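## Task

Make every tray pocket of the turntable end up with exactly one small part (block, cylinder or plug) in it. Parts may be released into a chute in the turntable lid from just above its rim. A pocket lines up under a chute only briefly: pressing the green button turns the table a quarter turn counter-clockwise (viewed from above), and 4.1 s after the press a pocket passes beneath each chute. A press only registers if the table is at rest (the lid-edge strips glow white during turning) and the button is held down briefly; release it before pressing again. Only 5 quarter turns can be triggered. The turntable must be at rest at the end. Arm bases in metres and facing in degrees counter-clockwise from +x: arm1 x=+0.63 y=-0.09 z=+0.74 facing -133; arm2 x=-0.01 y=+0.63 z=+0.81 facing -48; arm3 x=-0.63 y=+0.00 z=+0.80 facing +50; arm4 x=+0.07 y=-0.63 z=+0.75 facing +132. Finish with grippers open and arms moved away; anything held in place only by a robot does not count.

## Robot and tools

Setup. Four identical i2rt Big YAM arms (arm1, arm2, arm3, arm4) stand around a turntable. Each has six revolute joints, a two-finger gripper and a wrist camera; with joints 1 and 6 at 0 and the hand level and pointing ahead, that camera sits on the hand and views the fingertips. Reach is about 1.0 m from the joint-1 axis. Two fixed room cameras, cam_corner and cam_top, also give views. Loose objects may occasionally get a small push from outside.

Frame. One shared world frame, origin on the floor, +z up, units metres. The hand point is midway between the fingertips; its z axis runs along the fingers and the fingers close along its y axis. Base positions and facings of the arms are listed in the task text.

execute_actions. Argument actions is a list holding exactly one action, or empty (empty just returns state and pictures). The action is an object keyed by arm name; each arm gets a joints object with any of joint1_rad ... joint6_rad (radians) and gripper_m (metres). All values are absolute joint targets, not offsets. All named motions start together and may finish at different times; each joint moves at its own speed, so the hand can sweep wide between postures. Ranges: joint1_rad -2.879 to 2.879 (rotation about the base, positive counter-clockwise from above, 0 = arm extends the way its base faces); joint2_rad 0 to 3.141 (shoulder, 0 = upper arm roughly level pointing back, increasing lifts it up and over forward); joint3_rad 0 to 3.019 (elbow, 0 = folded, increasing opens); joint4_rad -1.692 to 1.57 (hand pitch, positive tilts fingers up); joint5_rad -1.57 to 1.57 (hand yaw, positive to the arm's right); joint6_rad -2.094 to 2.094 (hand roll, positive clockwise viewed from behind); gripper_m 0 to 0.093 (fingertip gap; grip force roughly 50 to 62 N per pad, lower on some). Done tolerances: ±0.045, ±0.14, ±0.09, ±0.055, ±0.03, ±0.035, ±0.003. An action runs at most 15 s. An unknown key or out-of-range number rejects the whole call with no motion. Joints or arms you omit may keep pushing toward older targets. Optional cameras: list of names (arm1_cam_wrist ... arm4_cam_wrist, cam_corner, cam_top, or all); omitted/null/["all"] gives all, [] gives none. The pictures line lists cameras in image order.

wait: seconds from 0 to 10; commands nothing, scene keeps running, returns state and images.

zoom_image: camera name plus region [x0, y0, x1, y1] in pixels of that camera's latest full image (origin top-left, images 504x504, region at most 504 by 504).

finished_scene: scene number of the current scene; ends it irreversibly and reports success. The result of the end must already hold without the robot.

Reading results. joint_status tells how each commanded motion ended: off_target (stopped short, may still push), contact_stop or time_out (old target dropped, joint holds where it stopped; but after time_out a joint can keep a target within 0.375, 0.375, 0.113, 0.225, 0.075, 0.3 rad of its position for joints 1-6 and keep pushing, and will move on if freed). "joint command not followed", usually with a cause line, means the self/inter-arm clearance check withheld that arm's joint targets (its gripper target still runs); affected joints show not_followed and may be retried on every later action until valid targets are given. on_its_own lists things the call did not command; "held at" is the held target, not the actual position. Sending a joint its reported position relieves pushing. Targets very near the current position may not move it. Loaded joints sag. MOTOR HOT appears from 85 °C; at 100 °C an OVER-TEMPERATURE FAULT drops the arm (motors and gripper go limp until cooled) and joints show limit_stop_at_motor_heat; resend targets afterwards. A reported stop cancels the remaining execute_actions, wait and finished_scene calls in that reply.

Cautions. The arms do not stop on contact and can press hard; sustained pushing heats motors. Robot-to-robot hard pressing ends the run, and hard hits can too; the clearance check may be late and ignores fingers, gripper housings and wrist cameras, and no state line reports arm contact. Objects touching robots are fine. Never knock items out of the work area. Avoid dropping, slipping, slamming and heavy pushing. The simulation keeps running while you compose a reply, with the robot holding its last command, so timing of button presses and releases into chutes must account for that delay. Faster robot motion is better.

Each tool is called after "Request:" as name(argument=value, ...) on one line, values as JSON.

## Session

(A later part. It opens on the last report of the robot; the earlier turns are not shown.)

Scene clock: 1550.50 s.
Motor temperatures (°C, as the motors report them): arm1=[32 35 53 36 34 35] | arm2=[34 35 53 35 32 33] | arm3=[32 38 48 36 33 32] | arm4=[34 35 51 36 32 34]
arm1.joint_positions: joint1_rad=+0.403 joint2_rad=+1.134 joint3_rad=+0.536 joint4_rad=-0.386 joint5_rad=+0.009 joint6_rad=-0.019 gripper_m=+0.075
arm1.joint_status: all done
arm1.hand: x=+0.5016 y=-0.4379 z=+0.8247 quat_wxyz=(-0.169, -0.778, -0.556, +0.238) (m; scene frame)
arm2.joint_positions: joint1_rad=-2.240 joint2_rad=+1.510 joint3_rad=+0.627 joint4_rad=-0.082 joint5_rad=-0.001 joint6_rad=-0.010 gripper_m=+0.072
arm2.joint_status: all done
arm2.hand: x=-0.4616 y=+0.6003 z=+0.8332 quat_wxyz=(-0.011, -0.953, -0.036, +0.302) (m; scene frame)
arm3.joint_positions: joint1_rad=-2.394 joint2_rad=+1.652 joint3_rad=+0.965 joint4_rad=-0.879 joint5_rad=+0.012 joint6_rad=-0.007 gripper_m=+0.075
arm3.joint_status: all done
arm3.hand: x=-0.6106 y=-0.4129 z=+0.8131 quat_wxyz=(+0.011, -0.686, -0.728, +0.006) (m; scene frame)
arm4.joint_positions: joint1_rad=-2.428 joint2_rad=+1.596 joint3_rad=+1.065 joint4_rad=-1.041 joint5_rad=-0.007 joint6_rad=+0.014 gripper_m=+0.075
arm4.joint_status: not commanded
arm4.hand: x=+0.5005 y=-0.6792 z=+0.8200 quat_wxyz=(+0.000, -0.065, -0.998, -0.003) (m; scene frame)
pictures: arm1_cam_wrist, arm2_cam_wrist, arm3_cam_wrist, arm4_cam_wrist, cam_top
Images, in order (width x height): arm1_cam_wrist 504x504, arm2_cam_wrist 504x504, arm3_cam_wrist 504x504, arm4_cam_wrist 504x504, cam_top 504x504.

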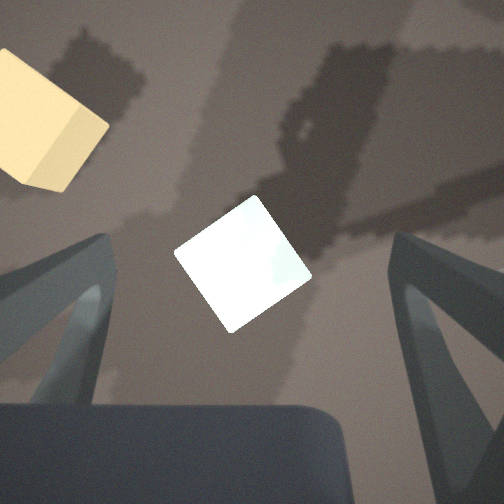

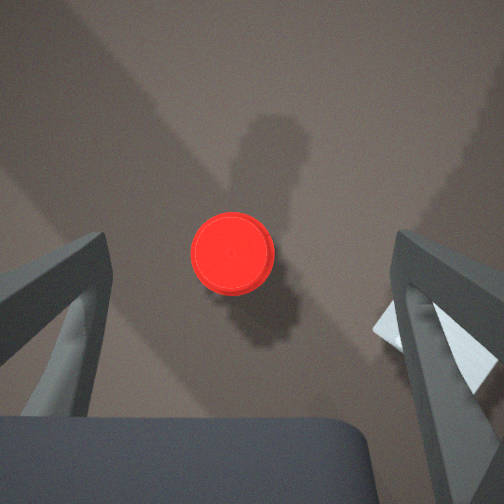

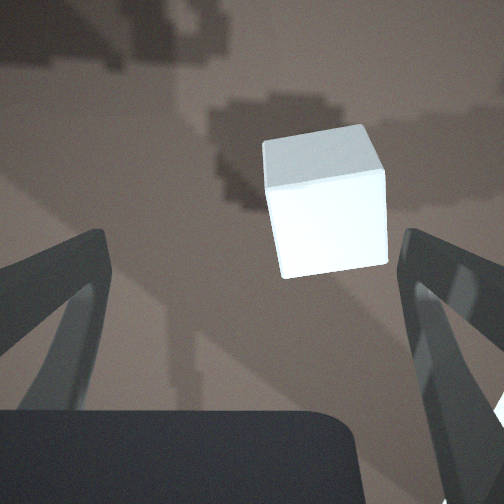

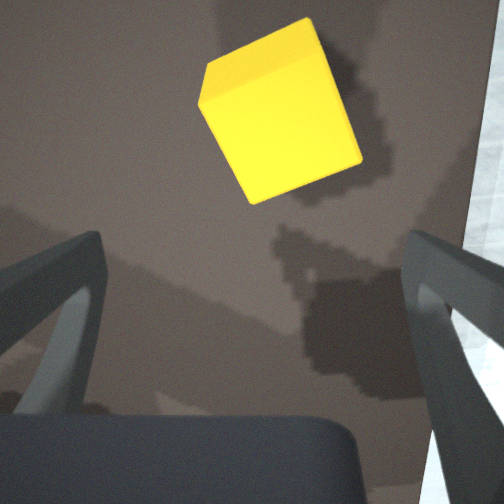

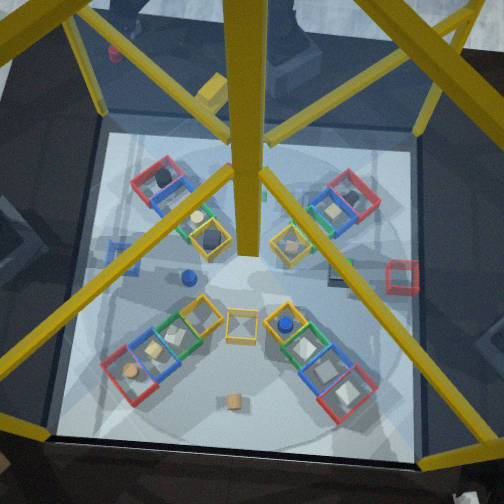

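Request:
execute_actions(actions=[{"arm1":{"joints":{"joint2_rad":0.72,"joint3_rad":0.85,"joint4_rad":-1.03,"gripper_m":0.0}},"arm2":{"joints":{"joint1_rad":-2.218,"gripper_m":0.064}},"arm3":{"joints":{"joint1_rad":-2.472,"joint2_rad":1.65,"joint3_rad":0.885,"joint4_rad":-0.768,"joint6_rad":-0.237}},"arm4":{"joints":{"joint3_rad":1.305,"joint6_rad":-0.443}}}], cameras=[])

Request:
execute_actions(actions=[{"arm1":{"joints":{"joint1_rad":-1.02,"joint3_rad":0.975}},"arm2":{"joints":{"joint2_rad":1.794,"joint3_rad":0.592,"joint4_rad":0.252}},"arm4":{"joints":{"joint1_rad":-2.10,"joint2_rad":1.79,"joint4_rad":-1.03}}}], cameras=["arm2_cam_wrist","arm3_cam_wrist","arm4_cam_wrist"])

Scene clock: 1590.03 s.
Motor temperatures (°C, as the motors report them): arm1=[32 35 51 36 34 35] | arm2=[34 36 50 35 32 33] | arm3=[32 38 46 36 33 32] | arm4=[34 36 51 36 32 34]
arm1.joint_positions: joint1_rad=+0.403 joint2_rad=+0.714 joint3_rad=+0.837 joint4_rad=-1.012 joint5_rad=+0.009 joint6_rad=-0.019 gripper_m=+0.000
arm1.joint_status: all done
arm1.hand: x=+0.5191 y=-0.3787 z=+1.0280 quat_wxyz=(-0.194, -0.766, -0.547, +0.275) (m; scene frame)
arm2.joint_positions: joint1_rad=-2.223 joint2_rad=+1.510 joint3_rad=+0.627 joint4_rad=-0.082 joint5_rad=-0.001 joint6_rad=-0.010 gripper_m=+0.064
arm2.joint_status: all done
arm2.hand: x=-0.4610 y=+0.5923 z=+0.8332 quat_wxyz=(-0.014, -0.952, -0.045, +0.302) (m; scene frame)
arm3.joint_positions: joint1_rad=-2.477 joint2_rad=+1.652 joint3_rad=+0.882 joint4_rad=-0.787 joint5_rad=+0.012 joint6_rad=-0.229 gripper_m=+0.075
arm3.joint_status: all done
arm3.hand: x=-0.6450 y=-0.3942 z=+0.7903 quat_wxyz=(+0.009, -0.634, -0.773, +0.009) (m; scene frame)
arm4.joint_positions: joint1_rad=-2.428 joint2_rad=+1.591 joint3_rad=+1.269 joint4_rad=-1.041 joint5_rad=-0.007 joint6_rad=-0.427 gripper_m=+0.075
arm4.joint_status: all done
arm4.hand: x=+0.5819 y=-0.6887 z=+0.8979 quat_wxyz=(-0.100, +0.154, -0.983, +0.025) (m; scene frame)
pictures: none
No camera images: the call's "cameras" was empty. Leave "cameras" out to get every camera's image.

Scene clock: 1591.73 s.
Motor temperatures (°C, as the motors report them): arm1=[32 35 52 36 34 35] | arm2=[34 36 50 35 32 33] | arm3=[32 38 46 36 33 32] | arm4=[34 37 51 36 32 34]
arm1.joint_positions: joint1_rad=-1.016 joint2_rad=+0.715 joint3_rad=+0.937 joint4_rad=-1.016 joint5_rad=+0.011 joint6_rad=-0.019 gripper_m=+0.000
arm1.joint_status: all done
arm1.hand: x=+0.3062 y=-0.0195 z=+1.0742 quat_wxyz=(+0.040, -0.925, +0.082, +0.369) (m; scene frame)
arm2.joint_positions: joint1_rad=-2.223 joint2_rad=+1.795 joint3_rad=+0.590 joint4_rad=+0.236 joint5_rad=-0.001 joint6_rad=-0.010 gripper_m=+0.064
arm2.joint_status: all done
arm2.hand: x=-0.4609 y=+0.5919 z=+0.7433 quat_wxyz=(-0.014, -0.953, -0.045, +0.300) (m; scene frame)
arm3.joint_positions: joint1_rad=-2.477 joint2_rad=+1.652 joint3_rad=+0.882 joint4_rad=-0.787 joint5_rad=+0.012 joint6_rad=-0.229 gripper_m=+0.075
arm3.joint_status: not commanded
arm3.hand: x=-0.6450 y=-0.3942 z=+0.7903 quat_wxyz=(+0.009, -0.634, -0.774, +0.009) (m; scene frame)
arm4.joint_positions: joint1_rad=-2.093 joint2_rad=+1.813 joint3_rad=+1.269 joint4_rad=-1.037 joint5_rad=-0.008 joint6_rad=-0.430 gripper_m=+0.075
arm4.joint_status: all done
arm4.hand: x=+0.5658 y=-0.5206 z=+0.7896 quat_wxyz=(+0.005, +0.318, -0.948, -0.004) (m; scene frame)
pictures: arm2_cam_wrist, arm3_cam_wrist, arm4_cam_wrist
Images, in order (width x height): arm2_cam_wrist 504x504, arm3_cam_wrist 504x504, arm4_cam_wrist 504x504.

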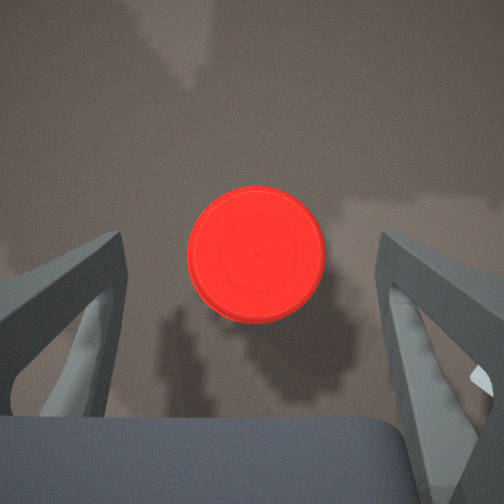

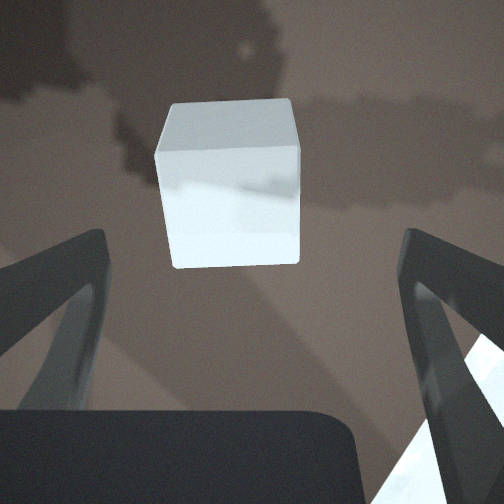

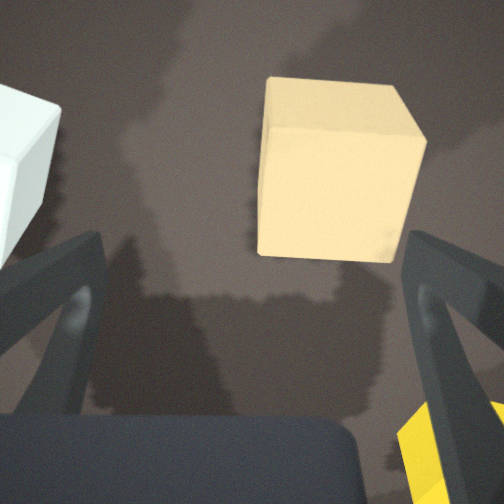

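Request:
execute_actions(actions=[{"arm1":{"joints":{"joint2_rad":1.13,"joint4_rad":-0.81}},"arm2":{"joints":{"gripper_m":0.015}},"arm3":{"joints":{"joint1_rad":-2.455,"joint2_rad":1.75,"joint3_rad":0.846,"joint4_rad":-0.645,"joint6_rad":-0.27}},"arm4":{"joints":{"joint1_rad":-2.145,"joint2_rad":1.825,"joint3_rad":1.325,"joint6_rad":-0.36}}}], cameras=["arm1_cam_wrist","arm2_cam_wrist","arm3_cam_wrist","arm4_cam_wrist"])

Scene clock: 1610.60 s.
Motor temperatures (°C, as the motors report them): arm1=[32 35 55 36 34 35] | arm2=[34 36 49 35 32 33] | arm3=[32 39 45 36 33 32] | arm4=[34 38 52 36 32 34]
arm1.joint_positions: joint1_rad=-1.016 joint2_rad=+1.138 joint3_rad=+0.937 joint4_rad=-0.830 joint5_rad=+0.011 joint6_rad=-0.019 gripper_m=+0.000
arm1.joint_status: all done
arm1.hand: x=+0.2098 y=-0.0020 z=+0.9494 quat_wxyz=(+0.028, -0.962, +0.084, +0.257) (m; scene frame)
arm2.joint_positions: joint1_rad=-2.223 joint2_rad=+1.795 joint3_rad=+0.590 joint4_rad=+0.236 joint5_rad=-0.001 joint6_rad=-0.010 gripper_m=+0.027
arm2.joint_status: gripper_m off_target (ended at +0.027, target +0.015)
arm2.hand: x=-0.4609 y=+0.5920 z=+0.7433 quat_wxyz=(-0.014, -0.953, -0.044, +0.300) (m; scene frame)
arm3.joint_positions: joint1_rad=-2.461 joint2_rad=+1.753 joint3_rad=+0.845 joint4_rad=-0.664 joint5_rad=+0.012 joint6_rad=-0.262 gripper_m=+0.075
arm3.joint_status: all done
arm3.hand: x=-0.6388 y=-0.3881 z=+0.7432 quat_wxyz=(+0.013, -0.614, -0.789, +0.003) (m; scene frame)
arm4.joint_positions: joint1_rad=-2.143 joint2_rad=+1.813 joint3_rad=+1.269 joint4_rad=-1.037 joint5_rad=-0.008 joint6_rad=-0.375 gripper_m=+0.075
arm4.joint_status: all done
arm4.hand: x=+0.5706 y=-0.5452 z=+0.7897 quat_wxyz=(+0.005, +0.268, -0.963, -0.004) (m; scene frame)
pictures: arm1_cam_wrist, arm2_cam_wrist, arm3_cam_wrist, arm4_cam_wrist
Images, in order (width x height): arm1_cam_wrist 504x504, arm2_cam_wrist 504x504, arm3_cam_wrist 504x504, arm4_cam_wrist 504x504.

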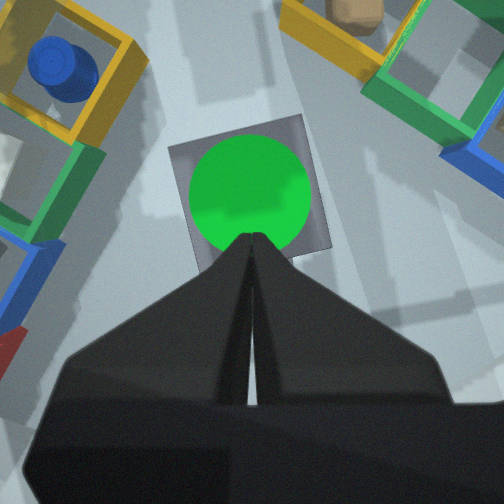

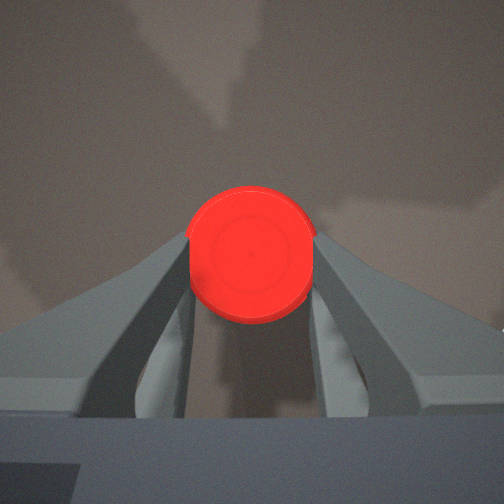

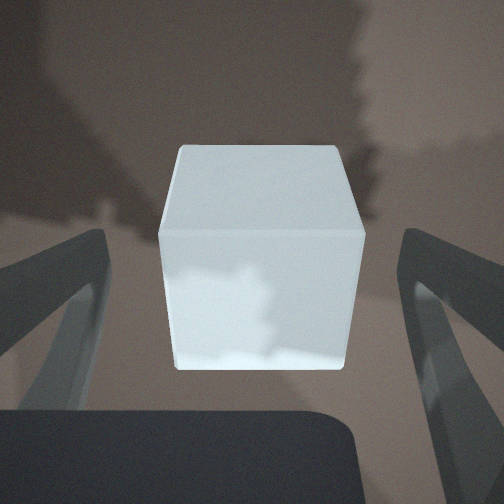

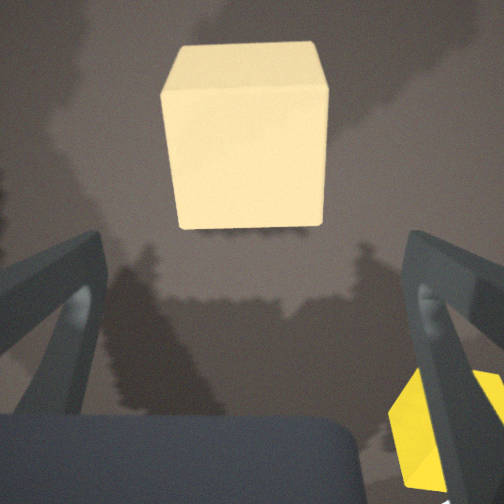

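Request:
execute_actions(actions=[{"arm2":{"joints":{"joint2_rad":0.72,"joint3_rad":0.85,"joint4_rad":-1.03}},"arm3":{"joints":{"gripper_m":0.02}},"arm4":{"joints":{"joint2_rad":1.70}}}], cameras=[])

Request:
execute_actions(actions=[{"arm2":{"joints":{"joint1_rad":-0.778}},"arm3":{"joints":{"joint2_rad":1.35,"joint3_rad":1.0,"joint4_rad":-1.1}},"arm4":{"joints":{"joint1_rad":-1.882,"joint6_rad":0.125}}}], cameras=[])

Request:
execute_actions(actions=[{"arm2":{"joints":{"joint1_rad":-0.765,"joint2_rad":1.178,"joint3_rad":0.76,"joint4_rad":-0.53}},"arm3":{"joints":{"joint2_rad":0.9,"joint3_rad":1.08,"joint4_rad":-1.69,"joint6_rad":-0.155}},"arm4":{"joints":{"joint2_rad":1.73,"joint3_rad":1.166,"joint4_rad":-0.98}}}], cameras=["arm3_cam_wrist","arm4_cam_wrist"])

Scene clock: 1638.73 s.
Motor temperatures (°C, as the motors report them): arm1=[32 35 56 36 34 35] | arm2=[34 36 48 35 32 33] | arm3=[32 39 44 36 33 32] | arm4=[34 38 54 36 32 34]
arm1.joint_positions: joint1_rad=-1.016 joint2_rad=+1.138 joint3_rad=+0.937 joint4_rad=-0.830 joint5_rad=+0.011 joint6_rad=-0.019 gripper_m=+0.000
arm1.joint_status: not commanded
arm1.hand: x=+0.2098 y=-0.0020 z=+0.9494 quat_wxyz=(+0.028, -0.962, +0.084, +0.257) (m; scene frame)
arm2.joint_positions: joint1_rad=-2.223 joint2_rad=+0.715 joint3_rad=+0.837 joint4_rad=-1.019 joint5_rad=-0.001 joint6_rad=-0.010 gripper_m=+0.027
arm2.joint_status: all done
arm2.hand: x=-0.3232 y=+0.6053 z=+1.1011 quat_wxyz=(-0.015, -0.941, -0.044, +0.334) (m; scene frame)
arm3.joint_positions: joint1_rad=-2.461 joint2_rad=+1.753 joint3_rad=+0.845 joint4_rad=-0.663 joint5_rad=+0.012 joint6_rad=-0.263 gripper_m=+0.039
arm3.joint_status: gripper_m off_target (ended at +0.039, target +0.020)
arm3.hand: x=-0.6388 y=-0.3883 z=+0.7432 quat_wxyz=(+0.013, -0.614, -0.789, +0.003) (m; scene frame)
arm4.joint_positions: joint1_rad=-2.143 joint2_rad=+1.700 joint3_rad=+1.280 joint4_rad=-1.037 joint5_rad=-0.008 joint6_rad=-0.375 gripper_m=+0.075
arm4.joint_status: all done
arm4.hand: x=+0.5825 y=-0.5431 z=+0.8491 quat_wxyz=(-0.057, +0.268, -0.962, +0.003) (m; scene frame)
pictures: none
No camera images: the call's "cameras" was empty. Leave "cameras" out to get every camera's image.

Scene clock: 1640.43 s.
Motor temperatures (°C, as the motors report them): arm1=[32 35 56 36 34 35] | arm2=[34 36 49 35 32 33] | arm3=[32 39 45 36 33 32] | arm4=[34 38 54 36 32 34]
arm1.joint_positions: joint1_rad=-1.016 joint2_rad=+1.138 joint3_rad=+0.937 joint4_rad=-0.830 joint5_rad=+0.011 joint6_rad=-0.019 gripper_m=+0.000
arm1.joint_status: not commanded
arm1.hand: x=+0.2098 y=-0.0020 z=+0.9494 quat_wxyz=(+0.028, -0.962, +0.084, +0.257) (m; scene frame)
arm2.joint_positions: joint1_rad=-0.781 joint2_rad=+0.717 joint3_rad=+0.837 joint4_rad=-1.019 joint5_rad=-0.003 joint6_rad=-0.009 gripper_m=+0.027
arm2.joint_status: all done
arm2.hand: x=-0.0251 y=+0.3185 z=+1.0998 quat_wxyz=(-0.227, -0.677, -0.656, +0.243) (m; scene frame)
arm3.joint_positions: joint1_rad=-2.461 joint2_rad=+1.347 joint3_rad=+0.970 joint4_rad=-1.085 joint5_rad=+0.012 joint6_rad=-0.263 gripper_m=+0.039
arm3.joint_status: all done
arm3.hand: x=-0.6364 y=-0.3840 z=+0.9296 quat_wxyz=(-0.020, -0.613, -0.788, +0.047) (m; scene frame)
arm4.joint_positions: joint1_rad=-1.874 joint2_rad=+1.700 joint3_rad=+1.280 joint4_rad=-1.037 joint5_rad=-0.008 joint6_rad=+0.110 gripper_m=+0.075
arm4.joint_status: all done
arm4.hand: x=+0.5412 y=-0.4114 z=+0.8489 quat_wxyz=(-0.054, +0.163, -0.985, -0.019) (m; scene frame)
pictures: none
No camera images: the call's "cameras" was empty. Leave "cameras" out to get every camera's image.

Scene clock: 1641.77 s.
Motor temperatures (°C, as the motors report them): arm1=[32 35 56 36 34 35] | arm2=[34 36 49 35 32 33] | arm3=[32 39 45 36 33 32] | arm4=[34 38 54 36 32 34]
arm1.joint_positions: joint1_rad=-1.016 joint2_rad=+1.138 joint3_rad=+0.937 joint4_rad=-0.830 joint5_rad=+0.011 joint6_rad=-0.019 gripper_m=+0.000
arm1.joint_status: not commanded
arm1.hand: x=+0.2098 y=-0.0020 z=+0.9494 quat_wxyz=(+0.028, -0.962, +0.084, +0.257) (m; scene frame)
arm2.joint_positions: joint1_rad=-0.772 joint2_rad=+1.180 joint3_rad=+0.759 joint4_rad=-0.548 joint5_rad=-0.003 joint6_rad=-0.009 gripper_m=+0.027
arm2.joint_status: all done
arm2.hand: x=-0.0274 y=+0.2030 z=+0.9638 quat_wxyz=(-0.205, -0.683, -0.667, +0.217) (m; scene frame)
arm3.joint_positions: joint1_rad=-2.461 joint2_rad=+0.896 joint3_rad=+1.032 joint4_rad=-1.674 joint5_rad=+0.012 joint6_rad=-0.163 gripper_m=+0.039
arm3.joint_status: all done
arm3.hand: x=-0.6323 y=-0.2245 z=+1.0761 quat_wxyz=(+0.002, -0.652, -0.758, +0.017) (m; scene frame)
arm4.joint_positions: joint1_rad=-1.874 joint2_rad=+1.730 joint3_rad=+1.167 joint4_rad=-0.986 joint5_rad=-0.008 joint6_rad=+0.110 gripper_m=+0.075
arm4.joint_status: all done
arm4.hand: x=+0.5069 y=-0.4274 z=+0.7953 quat_wxyz=(-0.009, +0.163, -0.987, -0.006) (m; scene frame)
pictures: arm3_cam_wrist, arm4_cam_wrist
Images, in order (width x height): arm3_cam_wrist 504x504, arm4_cam_wrist 504x504.

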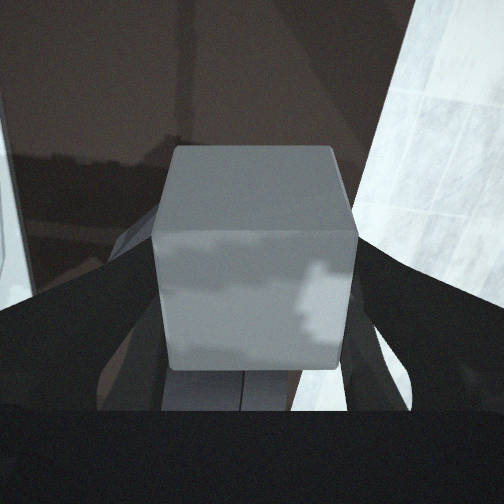

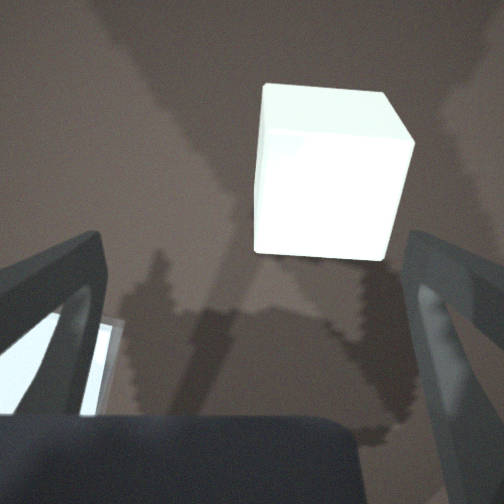

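Request:
execute_actions(actions=[{"arm3":{"joints":{"joint1_rad":-0.992}},"arm4":{"joints":{"joint1_rad":-1.932,"joint6_rad":0.185}}}], cameras=["arm4_cam_wrist"])

Request:
execute_actions(actions=[{"arm3":{"joints":{"joint2_rad":1.165,"joint3_rad":0.906,"joint4_rad":-1.175}},"arm4":{"joints":{"joint2_rad":1.80,"joint3_rad":1.117,"joint4_rad":-0.863}}}], cameras=["arm3_cam_wrist","arm4_cam_wrist"])

Scene clock: 1652.57 s.
Motor temperatures (°C, as the motors report them): arm1=[32 35 56 36 34 35] | arm2=[34 36 50 35 32 33] | arm3=[32 38 47 36 33 32] | arm4=[34 38 51 36 32 34]
arm1.joint_positions: joint1_rad=-1.016 joint2_rad=+1.138 joint3_rad=+0.937 joint4_rad=-0.830 joint5_rad=+0.011 joint6_rad=-0.019 gripper_m=+0.000
arm1.joint_status: not commanded
arm1.hand: x=+0.2098 y=-0.0020 z=+0.9494 quat_wxyz=(+0.028, -0.962, +0.084, +0.257) (m; scene frame)
arm2.joint_positions: joint1_rad=-0.772 joint2_rad=+1.180 joint3_rad=+0.759 joint4_rad=-0.548 joint5_rad=-0.003 joint6_rad=-0.009 gripper_m=+0.027
arm2.joint_status: not commanded
arm2.hand: x=-0.0274 y=+0.2030 z=+0.9638 quat_wxyz=(-0.205, -0.683, -0.667, +0.217) (m; scene frame)
arm3.joint_positions: joint1_rad=-0.995 joint2_rad=+0.897 joint3_rad=+1.032 joint4_rad=-1.674 joint5_rad=+0.010 joint6_rad=-0.161 gripper_m=+0.039
arm3.joint_status: all done
arm3.hand: x=-0.4034 y=-0.0287 z=+1.0751 quat_wxyz=(-0.009, +0.021, -1.000, +0.002) (m; scene frame)
arm4.joint_positions: joint1_rad=-1.931 joint2_rad=+1.730 joint3_rad=+1.167 joint4_rad=-0.986 joint5_rad=-0.008 joint6_rad=+0.170 gripper_m=+0.075
arm4.joint_status: all done
arm4.hand: x=+0.5177 y=-0.4523 z=+0.7954 quat_wxyz=(-0.009, +0.105, -0.994, -0.006) (m; scene frame)
pictures: arm4_cam_wrist
Images, in order (width x height): arm4_cam_wrist 504x504.

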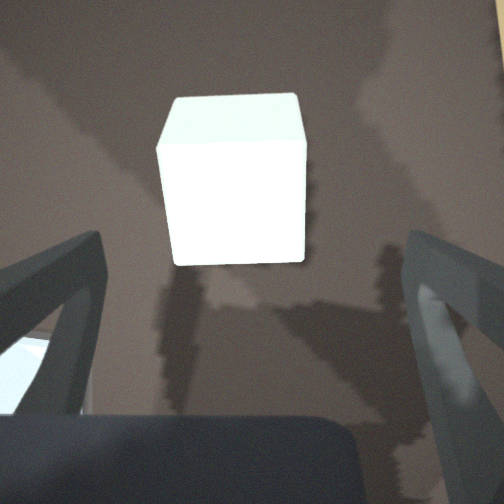

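Scene clock: 1653.77 s.
Motor temperatures (°C, as the motors report them): arm1=[32 35 56 36 34 35] | arm2=[34 36 51 35 32 33] | arm3=[32 38 47 36 33 32] | arm4=[34 38 51 36 32 34]
arm1.joint_positions: joint1_rad=-1.016 joint2_rad=+1.138 joint3_rad=+0.937 joint4_rad=-0.830 joint5_rad=+0.011 joint6_rad=-0.019 gripper_m=+0.000
arm1.joint_status: not commanded
arm1.hand: x=+0.2098 y=-0.0020 z=+0.9494 quat_wxyz=(+0.028, -0.962, +0.084, +0.257) (m; scene frame)
arm2.joint_positions: joint1_rad=-0.772 joint2_rad=+1.180 joint3_rad=+0.759 joint4_rad=-0.548 joint5_rad=-0.003 joint6_rad=-0.009 gripper_m=+0.027
arm2.joint_status: not commanded
arm2.hand: x=-0.0274 y=+0.2030 z=+0.9638 quat_wxyz=(-0.205, -0.683, -0.667, +0.217) (m; scene frame)
arm3.joint_positions: joint1_rad=-0.995 joint2_rad=+1.187 joint3_rad=+0.889 joint4_rad=-1.195 joint5_rad=+0.010 joint6_rad=-0.161 gripper_m=+0.039
arm3.joint_status: all done
arm3.hand: x=-0.3035 y=-0.0395 z=+0.9491 quat_wxyz=(-0.032, +0.020, -0.999, +0.005) (m; scene frame)
arm4.joint_positions: joint1_rad=-1.931 joint2_rad=+1.805 joint3_rad=+1.120 joint4_rad=-0.873 joint5_rad=-0.008 joint6_rad=+0.170 gripper_m=+0.075
arm4.joint_status: all done
arm4.hand: x=+0.5153 y=-0.4533 z=+0.7468 quat_wxyz=(-0.005, +0.105, -0.994, -0.005) (m; scene frame)
pictures: arm3_cam_wrist, arm4_cam_wrist
Images, in order (width x height): arm3_cam_wrist 504x504, arm4_cam_wrist 504x504.

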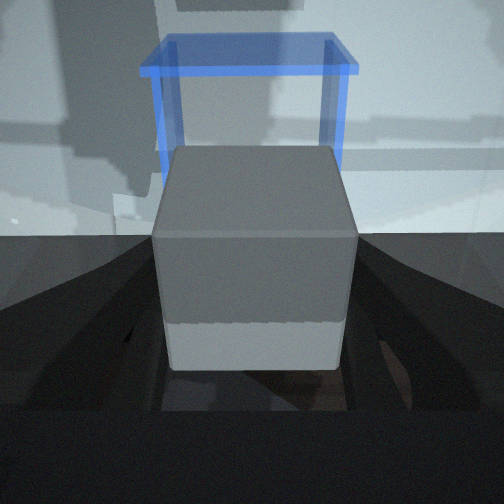

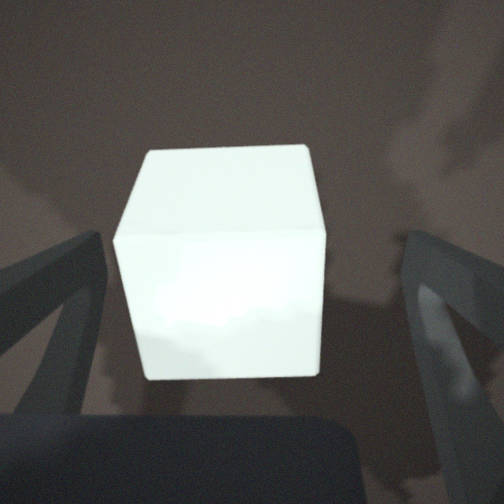

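Request:
execute_actions(actions=[{"arm4":{"joints":{"joint4_rad":-0.925}}}], cameras=[])

Request:
execute_actions(actions=[{"arm4":{"joints":{"gripper_m":0.02}}}], cameras=["arm4_cam_wrist"])

Scene clock: 1660.77 s.
Motor temperatures (°C, as the motors report them): arm1=[32 35 56 36 34 35] | arm2=[34 36 51 35 32 33] | arm3=[32 38 47 36 33 32] | arm4=[34 38 50 36 32 34]
arm1.joint_positions: joint1_rad=-1.016 joint2_rad=+1.138 joint3_rad=+0.937 joint4_rad=-0.830 joint5_rad=+0.011 joint6_rad=-0.019 gripper_m=+0.000
arm1.joint_status: not commanded
arm1.hand: x=+0.2098 y=-0.0020 z=+0.9494 quat_wxyz=(+0.028, -0.962, +0.084, +0.257) (m; scene frame)
arm2.joint_positions: joint1_rad=-0.772 joint2_rad=+1.180 joint3_rad=+0.759 joint4_rad=-0.548 joint5_rad=-0.003 joint6_rad=-0.009 gripper_m=+0.027
arm2.joint_status: not commanded
arm2.hand: x=-0.0274 y=+0.2030 z=+0.9638 quat_wxyz=(-0.205, -0.683, -0.667, +0.217) (m; scene frame)
arm3.joint_positions: joint1_rad=-0.995 joint2_rad=+1.187 joint3_rad=+0.889 joint4_rad=-1.195 joint5_rad=+0.010 joint6_rad=-0.161 gripper_m=+0.039
arm3.joint_status: not commanded
arm3.hand: x=-0.3035 y=-0.0395 z=+0.9491 quat_wxyz=(-0.032, +0.020, -0.999, +0.005) (m; scene frame)
arm4.joint_positions: joint1_rad=-1.931 joint2_rad=+1.805 joint3_rad=+1.120 joint4_rad=-0.917 joint5_rad=-0.008 joint6_rad=+0.170 gripper_m=+0.075
arm4.joint_status: all done
arm4.hand: x=+0.5053 y=-0.4573 z=+0.7469 quat_wxyz=(+0.017, +0.104, -0.994, +0.001) (m; scene frame)
pictures: none
No camera images: the call's "cameras" was empty. Leave "cameras" out to get every camera's image.

Scene clock: 1661.37 s.
Motor temperatures (°C, as the motors report them): arm1=[32 35 56 36 34 35] | arm2=[34 36 51 35 32 33] | arm3=[32 38 47 36 33 32] | arm4=[34 38 50 36 32 34]
arm1.joint_positions: joint1_rad=-1.016 joint2_rad=+1.138 joint3_rad=+0.937 joint4_rad=-0.830 joint5_rad=+0.011 joint6_rad=-0.019 gripper_m=+0.000
arm1.joint_status: not commanded
arm1.hand: x=+0.2098 y=-0.0020 z=+0.9494 quat_wxyz=(+0.028, -0.962, +0.084, +0.257) (m; scene frame)
arm2.joint_positions: joint1_rad=-0.772 joint2_rad=+1.180 joint3_rad=+0.759 joint4_rad=-0.548 joint5_rad=-0.003 joint6_rad=-0.009 gripper_m=+0.027
arm2.joint_status: not commanded
arm2.hand: x=-0.0274 y=+0.2030 z=+0.9638 quat_wxyz=(-0.205, -0.683, -0.667, +0.217) (m; scene frame)
arm3.joint_positions: joint1_rad=-0.995 joint2_rad=+1.187 joint3_rad=+0.889 joint4_rad=-1.195 joint5_rad=+0.010 joint6_rad=-0.161 gripper_m=+0.039
arm3.joint_status: not commanded
arm3.hand: x=-0.3035 y=-0.0395 z=+0.9491 quat_wxyz=(-0.032, +0.020, -0.999, +0.005) (m; scene frame)
arm4.joint_positions: joint1_rad=-1.931 joint2_rad=+1.805 joint3_rad=+1.120 joint4_rad=-0.917 joint5_rad=-0.008 joint6_rad=+0.171 gripper_m=+0.039
arm4.joint_status: gripper_m off_target (ended at +0.039, target +0.020)
arm4.hand: x=+0.5052 y=-0.4574 z=+0.7469 quat_wxyz=(+0.017, +0.104, -0.994, +0.001) (m; scene frame)
pictures: arm4_cam_wrist
Images, in order (width x height): arm4_cam_wrist 504x504.

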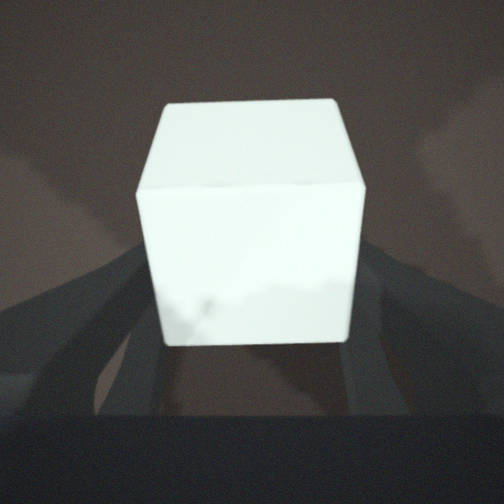

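Request:
execute_actions(actions=[{"arm4":{"joints":{"joint2_rad":1.45,"joint3_rad":1.15,"joint4_rad":-1.2}}}], cameras=[])

Request:
execute_actions(actions=[{"arm4":{"joints":{"joint2_rad":0.9,"joint3_rad":1.1,"joint4_rad":-1.69,"joint6_rad":0.14}}}], cameras=[])

Request:
execute_actions(actions=[{"arm4":{"joints":{"joint1_rad":-0.57,"joint3_rad":1.48}}}], cameras=[])

Request:
execute_actions(actions=[{"arm4":{"joints":{"joint2_rad":1.58,"joint4_rad":-1.40}}}], cameras=["arm4_cam_wrist","cam_top","cam_corner"])

Scene clock: 1678.90 s.
Motor temperatures (°C, as the motors report them): arm1=[32 35 56 36 34 35] | arm2=[34 36 52 35 32 33] | arm3=[32 38 47 36 33 32] | arm4=[34 38 49 36 32 34]
arm1.joint_positions: joint1_rad=-1.016 joint2_rad=+1.138 joint3_rad=+0.937 joint4_rad=-0.830 joint5_rad=+0.011 joint6_rad=-0.019 gripper_m=+0.000
arm1.joint_status: not commanded
arm1.hand: x=+0.2098 y=-0.0020 z=+0.9494 quat_wxyz=(+0.028, -0.962, +0.084, +0.257) (m; scene frame)
arm2.joint_positions: joint1_rad=-0.772 joint2_rad=+1.180 joint3_rad=+0.759 joint4_rad=-0.548 joint5_rad=-0.003 joint6_rad=-0.009 gripper_m=+0.027
arm2.joint_status: not commanded
arm2.hand: x=-0.0274 y=+0.2030 z=+0.9638 quat_wxyz=(-0.205, -0.683, -0.667, +0.217) (m; scene frame)
arm3.joint_positions: joint1_rad=-0.995 joint2_rad=+1.187 joint3_rad=+0.889 joint4_rad=-1.195 joint5_rad=+0.010 joint6_rad=-0.161 gripper_m=+0.039
arm3.joint_status: not commanded
arm3.hand: x=-0.3035 y=-0.0395 z=+0.9491 quat_wxyz=(-0.032, +0.020, -0.999, +0.005) (m; scene frame)
arm4.joint_positions: joint1_rad=-1.931 joint2_rad=+1.447 joint3_rad=+1.120 joint4_rad=-1.194 joint5_rad=-0.008 joint6_rad=+0.171 gripper_m=+0.039
arm4.joint_status: all done
arm4.hand: x=+0.4613 y=-0.4746 z=+0.8979 quat_wxyz=(-0.023, +0.104, -0.994, -0.010) (m; scene frame)
pictures: none
No camera images: the call's "cameras" was empty. Leave "cameras" out to get every camera's image.

Scene clock: 1680.30 s.
Motor temperatures (°C, as the motors report them): arm1=[32 35 56 36 34 35] | arm2=[34 36 52 35 32 33] | arm3=[32 38 47 36 33 32] | arm4=[34 38 49 36 32 34]
arm1.joint_positions: joint1_rad=-1.016 joint2_rad=+1.138 joint3_rad=+0.937 joint4_rad=-0.830 joint5_rad=+0.011 joint6_rad=-0.019 gripper_m=+0.000
arm1.joint_status: not commanded
arm1.hand: x=+0.2098 y=-0.0020 z=+0.9494 quat_wxyz=(+0.028, -0.962, +0.084, +0.257) (m; scene frame)
arm2.joint_positions: joint1_rad=-0.772 joint2_rad=+1.180 joint3_rad=+0.759 joint4_rad=-0.548 joint5_rad=-0.003 joint6_rad=-0.009 gripper_m=+0.027
arm2.joint_status: not commanded
arm2.hand: x=-0.0274 y=+0.2030 z=+0.9638 quat_wxyz=(-0.205, -0.683, -0.667, +0.217) (m; scene frame)
arm3.joint_positions: joint1_rad=-0.995 joint2_rad=+1.187 joint3_rad=+0.889 joint4_rad=-1.195 joint5_rad=+0.010 joint6_rad=-0.161 gripper_m=+0.039
arm3.joint_status: not commanded
arm3.hand: x=-0.3035 y=-0.0395 z=+0.9491 quat_wxyz=(-0.032, +0.020, -0.999, +0.005) (m; scene frame)
arm4.joint_positions: joint1_rad=-1.931 joint2_rad=+0.897 joint3_rad=+1.096 joint4_rad=-1.686 joint5_rad=-0.008 joint6_rad=+0.156 gripper_m=+0.039
arm4.joint_status: all done
arm4.hand: x=+0.2916 y=-0.5421 z=+1.0513 quat_wxyz=(-0.040, +0.112, -0.993, -0.014) (m; scene frame)
pictures: none
No camera images: the call's "cameras" was empty. Leave "cameras" out to get every camera's image.

Scene clock: 1681.97 s.
Motor temperatures (°C, as the motors report them): arm1=[32 35 56 36 34 35] | arm2=[34 36 52 35 32 33] | arm3=[32 38 47 36 33 32] | arm4=[34 38 50 36 32 34]
arm1.joint_positions: joint1_rad=-1.016 joint2_rad=+1.138 joint3_rad=+0.937 joint4_rad=-0.830 joint5_rad=+0.011 joint6_rad=-0.019 gripper_m=+0.000
arm1.joint_status: not commanded
arm1.hand: x=+0.2098 y=-0.0020 z=+0.9494 quat_wxyz=(+0.028, -0.962, +0.084, +0.257) (m; scene frame)
arm2.joint_positions: joint1_rad=-0.772 joint2_rad=+1.180 joint3_rad=+0.759 joint4_rad=-0.548 joint5_rad=-0.003 joint6_rad=-0.009 gripper_m=+0.027
arm2.joint_status: not commanded
arm2.hand: x=-0.0274 y=+0.2030 z=+0.9638 quat_wxyz=(-0.205, -0.683, -0.667, +0.217) (m; scene frame)
arm3.joint_positions: joint1_rad=-0.995 joint2_rad=+1.187 joint3_rad=+0.889 joint4_rad=-1.195 joint5_rad=+0.010 joint6_rad=-0.161 gripper_m=+0.039
arm3.joint_status: not commanded
arm3.hand: x=-0.3035 y=-0.0395 z=+0.9491 quat_wxyz=(-0.032, +0.020, -0.999, +0.005) (m; scene frame)
arm4.joint_positions: joint1_rad=-0.578 joint2_rad=+0.906 joint3_rad=+1.430 joint4_rad=-1.688 joint5_rad=-0.008 joint6_rad=+0.154 gripper_m=+0.039
arm4.joint_status: all done
arm4.hand: x=+0.0307 y=-0.3632 z=+1.1871 quat_wxyz=(-0.115, +0.696, -0.689, -0.165) (m; scene frame)
pictures: none
No camera images: the call's "cameras" was empty. Leave "cameras" out to get every camera's image.

Scene clock: 1683.40 s.
Motor temperatures (°C, as the motors report them): arm1=[32 35 57 36 34 35] | arm2=[34 36 52 35 32 33] | arm3=[32 38 47 36 33 32] | arm4=[34 38 50 36 32 34]
arm1.joint_positions: joint1_rad=-1.016 joint2_rad=+1.138 joint3_rad=+0.937 joint4_rad=-0.830 joint5_rad=+0.011 joint6_rad=-0.019 gripper_m=+0.000
arm1.joint_status: not commanded
arm1.hand: x=+0.2098 y=-0.0020 z=+0.9494 quat_wxyz=(+0.028, -0.962, +0.084, +0.257) (m; scene frame)
arm2.joint_positions: joint1_rad=-0.772 joint2_rad=+1.180 joint3_rad=+0.759 joint4_rad=-0.548 joint5_rad=-0.003 joint6_rad=-0.009 gripper_m=+0.027
arm2.joint_status: not commanded
arm2.hand: x=-0.0274 y=+0.2030 z=+0.9638 quat_wxyz=(-0.205, -0.683, -0.667, +0.217) (m; scene frame)
arm3.joint_positions: joint1_rad=-0.995 joint2_rad=+1.187 joint3_rad=+0.889 joint4_rad=-1.195 joint5_rad=+0.010 joint6_rad=-0.161 gripper_m=+0.039
arm3.joint_status: not commanded
arm3.hand: x=-0.3035 y=-0.0395 z=+0.9491 quat_wxyz=(-0.032, +0.020, -0.999, +0.005) (m; scene frame)
arm4.joint_positions: joint1_rad=-0.578 joint2_rad=+1.606 joint3_rad=+1.443 joint4_rad=-1.406 joint5_rad=-0.008 joint6_rad=+0.154 gripper_m=+0.039
arm4.joint_status: all done
arm4.hand: x=-0.0033 y=-0.1557 z=+0.9495 quat_wxyz=(+0.003, +0.710, -0.704, -0.002) (m; scene frame)
pictures: arm4_cam_wrist, cam_corner, cam_top
Images, in order (width x height): arm4_cam_wrist 504x504, cam_corner 504x504, cam_top 504x504.

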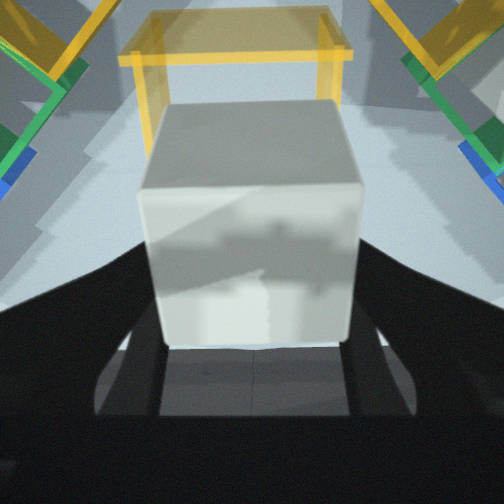

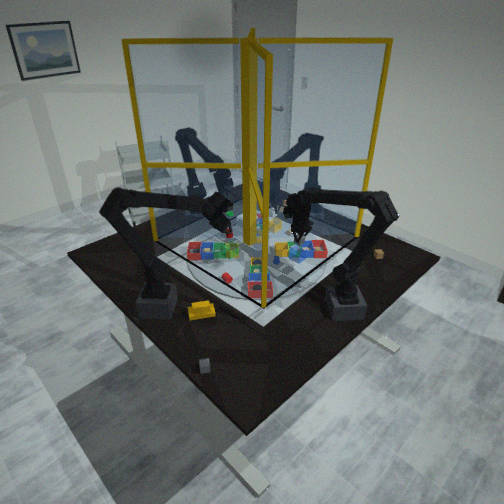

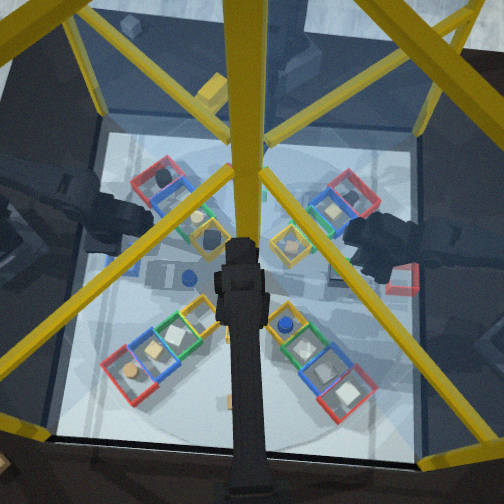

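Request:
execute_actions(actions=[{"arm4":{"joints":{"joint1_rad":-0.558,"joint2_rad":1.585}}}], cameras=["arm4_cam_wrist","arm2_cam_wrist","arm3_cam_wrist"])

Scene clock: 1693.60 s.
Motor temperatures (°C, as the motors report them): arm1=[32 35 57 36 34 35] | arm2=[34 35 52 35 32 33] | arm3=[32 38 47 36 33 32] | arm4=[34 38 52 36 32 34]
arm1.joint_positions: joint1_rad=-1.016 joint2_rad=+1.138 joint3_rad=+0.937 joint4_rad=-0.830 joint5_rad=+0.011 joint6_rad=-0.019 gripper_m=+0.000
arm1.joint_status: not commanded
arm1.hand: x=+0.2098 y=-0.0020 z=+0.9494 quat_wxyz=(+0.028, -0.962, +0.084, +0.257) (m; scene frame)
arm2.joint_positions: joint1_rad=-0.772 joint2_rad=+1.180 joint3_rad=+0.759 joint4_rad=-0.548 joint5_rad=-0.003 joint6_rad=-0.009 gripper_m=+0.027
arm2.joint_status: not commanded
arm2.hand: x=-0.0274 y=+0.2030 z=+0.9638 quat_wxyz=(-0.205, -0.683, -0.667, +0.217) (m; scene frame)
arm3.joint_positions: joint1_rad=-0.995 joint2_rad=+1.187 joint3_rad=+0.889 joint4_rad=-1.195 joint5_rad=+0.010 joint6_rad=-0.161 gripper_m=+0.039
arm3.joint_status: not commanded
arm3.hand: x=-0.3035 y=-0.0395 z=+0.9491 quat_wxyz=(-0.032, +0.020, -0.999, +0.005) (m; scene frame)
arm4.joint_positions: joint1_rad=-0.570 joint2_rad=+1.606 joint3_rad=+1.443 joint4_rad=-1.406 joint5_rad=-0.008 joint6_rad=+0.154 gripper_m=+0.039
arm4.joint_status: all done
arm4.hand: x=-0.0069 y=-0.1563 z=+0.9495 quat_wxyz=(+0.003, +0.713, -0.702, -0.002) (m; scene frame)
pictures: arm2_cam_wrist, arm3_cam_wrist, arm4_cam_wrist
Images, in order (width x height): arm2_cam_wrist 504x504, arm3_cam_wrist 504x504, arm4_cam_wrist 504x504.

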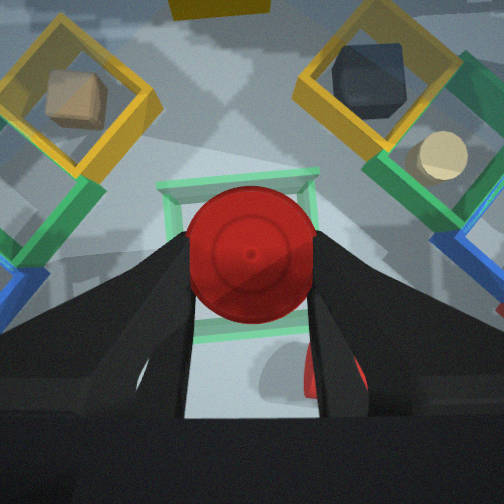

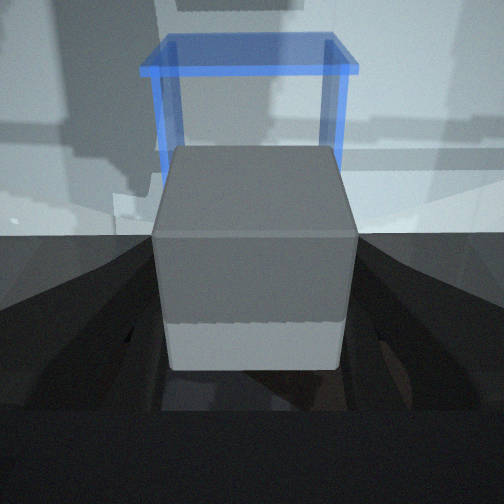

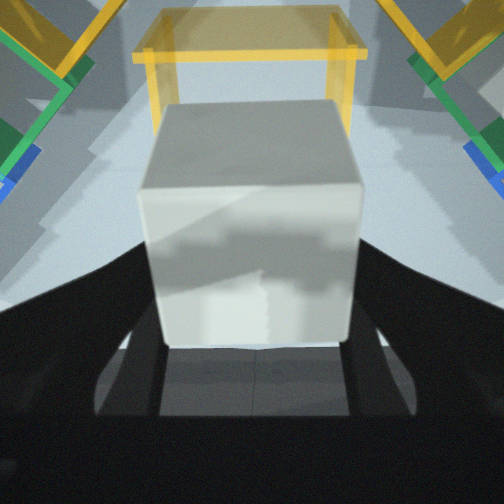

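Request:
execute_actions(actions=[{"arm1":{"joints":{"joint2_rad":1.34}}}], cameras=[])

Request:
wait(seconds=3.45)

Request:
execute_actions(actions=[{"arm1":{"joints":{"joint2_rad":0.72}},"arm2":{"joints":{"gripper_m":0.07}},"arm3":{"joints":{"gripper_m":0.07}},"arm4":{"joints":{"gripper_m":0.07}}}], cameras=["cam_top"])

Scene clock: 1704.77 s.
Motor temperatures (°C, as the motors report them): arm1=[32 35 57 36 34 35] | arm2=[34 35 52 35 32 33] | arm3=[32 38 47 36 33 32] | arm4=[34 38 53 36 32 34]
arm1.joint_positions: joint1_rad=-1.016 joint2_rad=+1.277 joint3_rad=+0.986 joint4_rad=-0.807 joint5_rad=+0.011 joint6_rad=-0.019 gripper_m=+0.000
arm1.joint_status: all done
arm1.hand: x=+0.1808 y=+0.0032 z=+0.9179 quat_wxyz=(+0.025, -0.970, +0.085, +0.226) (m; scene frame)
arm2.joint_positions: joint1_rad=-0.772 joint2_rad=+1.180 joint3_rad=+0.759 joint4_rad=-0.548 joint5_rad=-0.003 joint6_rad=-0.009 gripper_m=+0.027
arm2.joint_status: not commanded
arm2.hand: x=-0.0274 y=+0.2030 z=+0.9638 quat_wxyz=(-0.205, -0.683, -0.667, +0.217) (m; scene frame)
arm3.joint_positions: joint1_rad=-0.995 joint2_rad=+1.187 joint3_rad=+0.889 joint4_rad=-1.195 joint5_rad=+0.010 joint6_rad=-0.161 gripper_m=+0.039
arm3.joint_status: not commanded
arm3.hand: x=-0.3035 y=-0.0395 z=+0.9491 quat_wxyz=(-0.032, +0.020, -0.999, +0.005) (m; scene frame)
arm4.joint_positions: joint1_rad=-0.570 joint2_rad=+1.606 joint3_rad=+1.443 joint4_rad=-1.406 joint5_rad=-0.008 joint6_rad=+0.154 gripper_m=+0.039
arm4.joint_status: not commanded
arm4.hand: x=-0.0069 y=-0.1563 z=+0.9495 quat_wxyz=(+0.003, +0.713, -0.702, -0.002) (m; scene frame)
pictures: none
No camera images: the call's "cameras" was empty. Leave "cameras" out to get every camera's image.

Scene clock: 1708.23 s.
Motor temperatures (°C, as the motors report them): arm1=[32 35 56 36 34 35] | arm2=[34 35 52 35 32 33] | arm3=[32 38 47 36 33 32] | arm4=[34 38 53 36 32 34]
arm1.joint_positions: joint1_rad=-1.016 joint2_rad=+1.277 joint3_rad=+0.986 joint4_rad=-0.807 joint5_rad=+0.011 joint6_rad=-0.019 gripper_m=+0.000
arm1.joint_status: all done
arm1.hand: x=+0.1808 y=+0.0032 z=+0.9179 quat_wxyz=(+0.025, -0.970, +0.085, +0.226) (m; scene frame)
arm2.joint_positions: joint1_rad=-0.772 joint2_rad=+1.180 joint3_rad=+0.759 joint4_rad=-0.548 joint5_rad=-0.003 joint6_rad=-0.009 gripper_m=+0.027
arm2.joint_status: not commanded
arm2.hand: x=-0.0274 y=+0.2030 z=+0.9638 quat_wxyz=(-0.205, -0.683, -0.667, +0.217) (m; scene frame)
arm3.joint_positions: joint1_rad=-0.995 joint2_rad=+1.187 joint3_rad=+0.889 joint4_rad=-1.195 joint5_rad=+0.010 joint6_rad=-0.161 gripper_m=+0.039
arm3.joint_status: not commanded
arm3.hand: x=-0.3035 y=-0.0395 z=+0.9491 quat_wxyz=(-0.032, +0.020, -0.999, +0.005) (m; scene frame)
arm4.joint_positions: joint1_rad=-0.570 joint2_rad=+1.606 joint3_rad=+1.443 joint4_rad=-1.406 joint5_rad=-0.008 joint6_rad=+0.154 gripper_m=+0.039
arm4.joint_status: not commanded
arm4.hand: x=-0.0069 y=-0.1563 z=+0.9495 quat_wxyz=(+0.003, +0.713, -0.702, -0.002) (m; scene frame)
wait: 3.47 s; at rest by 0.27 s
pictures: arm1_cam_wrist, arm2_cam_wrist, arm3_cam_wrist, arm4_cam_wrist, cam_corner, cam_top
Images, in order (width x height): arm1_cam_wrist 504x504, arm2_cam_wrist 504x504, arm3_cam_wrist 504x504, arm4_cam_wrist 504x504, cam_corner 504x504, cam_top 504x504.

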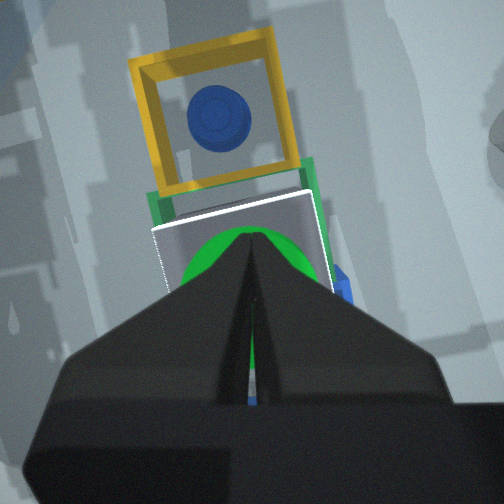

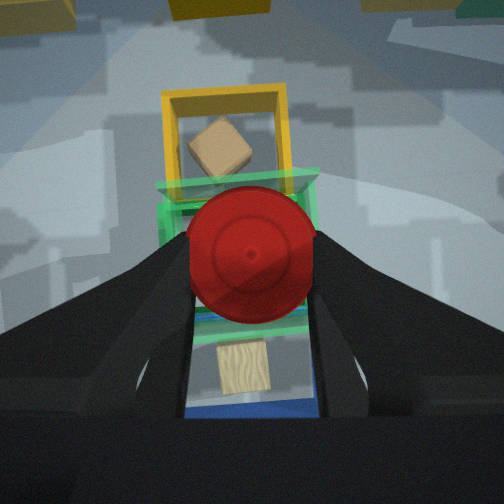

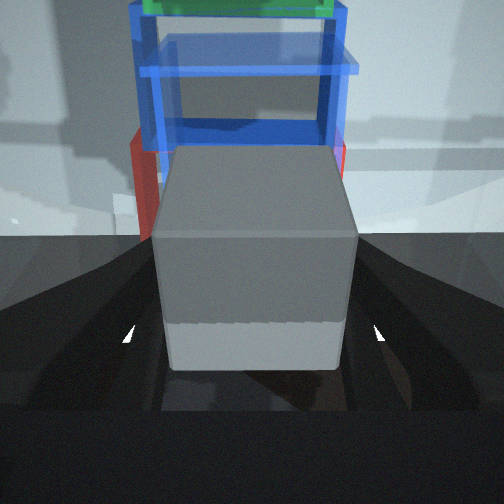

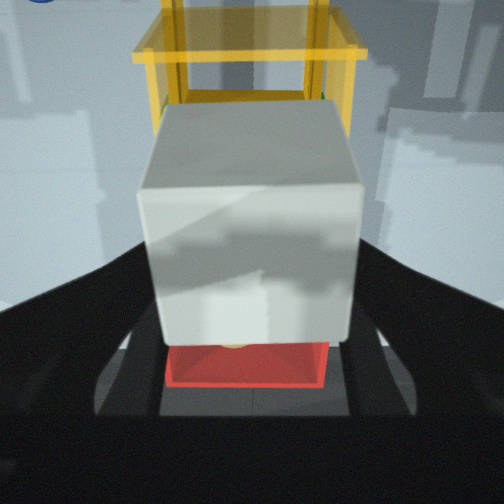

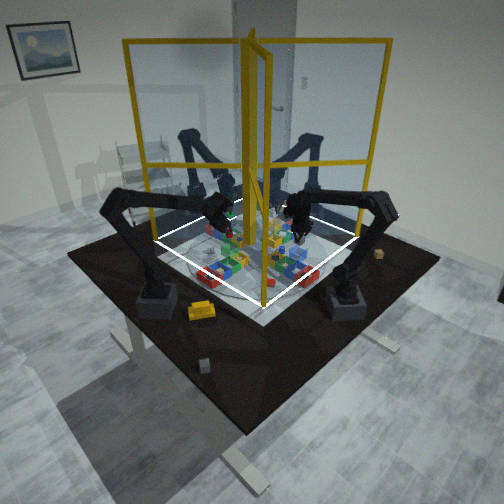

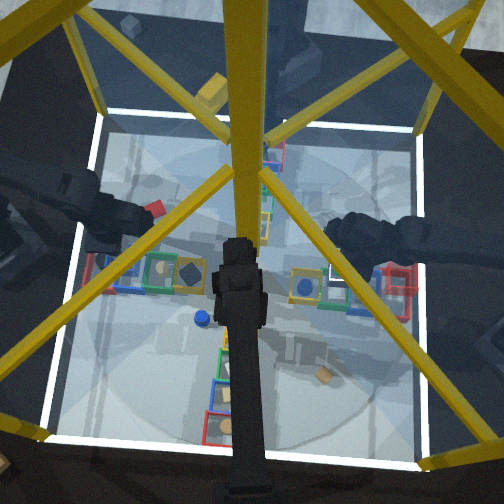

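Scene clock: 1709.70 s.
Motor temperatures (°C, as the motors report them): arm1=[32 35 55 36 34 35] | arm2=[34 35 52 35 32 33] | arm3=[32 38 47 36 33 32] | arm4=[34 38 53 36 32 34]
arm1.joint_positions: joint1_rad=-1.016 joint2_rad=+0.711 joint3_rad=+0.975 joint4_rad=-0.807 joint5_rad=+0.011 joint6_rad=-0.019 gripper_m=+0.000
arm1.joint_status: all done
arm1.hand: x=+0.2728 y=-0.0126 z=+1.1368 quat_wxyz=(+0.052, -0.871, +0.079, +0.482) (m; scene frame)
arm2.joint_positions: joint1_rad=-0.772 joint2_rad=+1.180 joint3_rad=+0.759 joint4_rad=-0.546 joint5_rad=-0.003 joint6_rad=-0.009 gripper_m=+0.070
arm2.joint_status: all done
arm2.hand: x=-0.0274 y=+0.2026 z=+0.9641 quat_wxyz=(-0.205, -0.682, -0.667, +0.218) (m; scene frame)
arm3.joint_positions: joint1_rad=-0.995 joint2_rad=+1.181 joint3_rad=+0.889 joint4_rad=-1.194 joint5_rad=+0.010 joint6_rad=-0.161 gripper_m=+0.070
arm3.joint_status: all done
arm3.hand: x=-0.3034 y=-0.0396 z=+0.9510 quat_wxyz=(-0.035, +0.020, -0.999, +0.006) (m; scene frame)
arm4.joint_positions: joint1_rad=-0.570 joint2_rad=+1.606 joint3_rad=+1.443 joint4_rad=-1.406 joint5_rad=-0.008 joint6_rad=+0.154 gripper_m=+0.070
arm4.joint_status: all done
arm4.hand: x=-0.0069 y=-0.1563 z=+0.9495 quat_wxyz=(+0.003, +0.713, -0.702, -0.002) (m; scene frame)
pictures: cam_top
Images, in order (width x height): cam_top 504x504.

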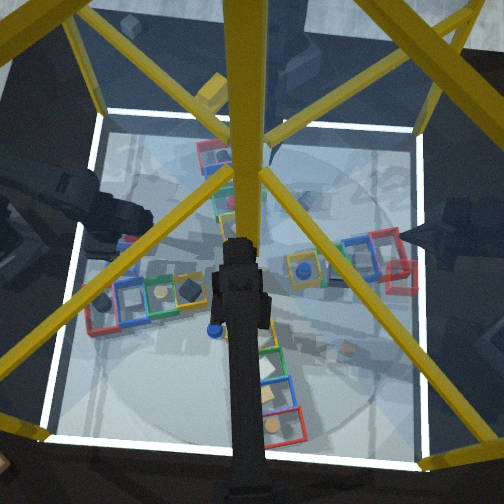

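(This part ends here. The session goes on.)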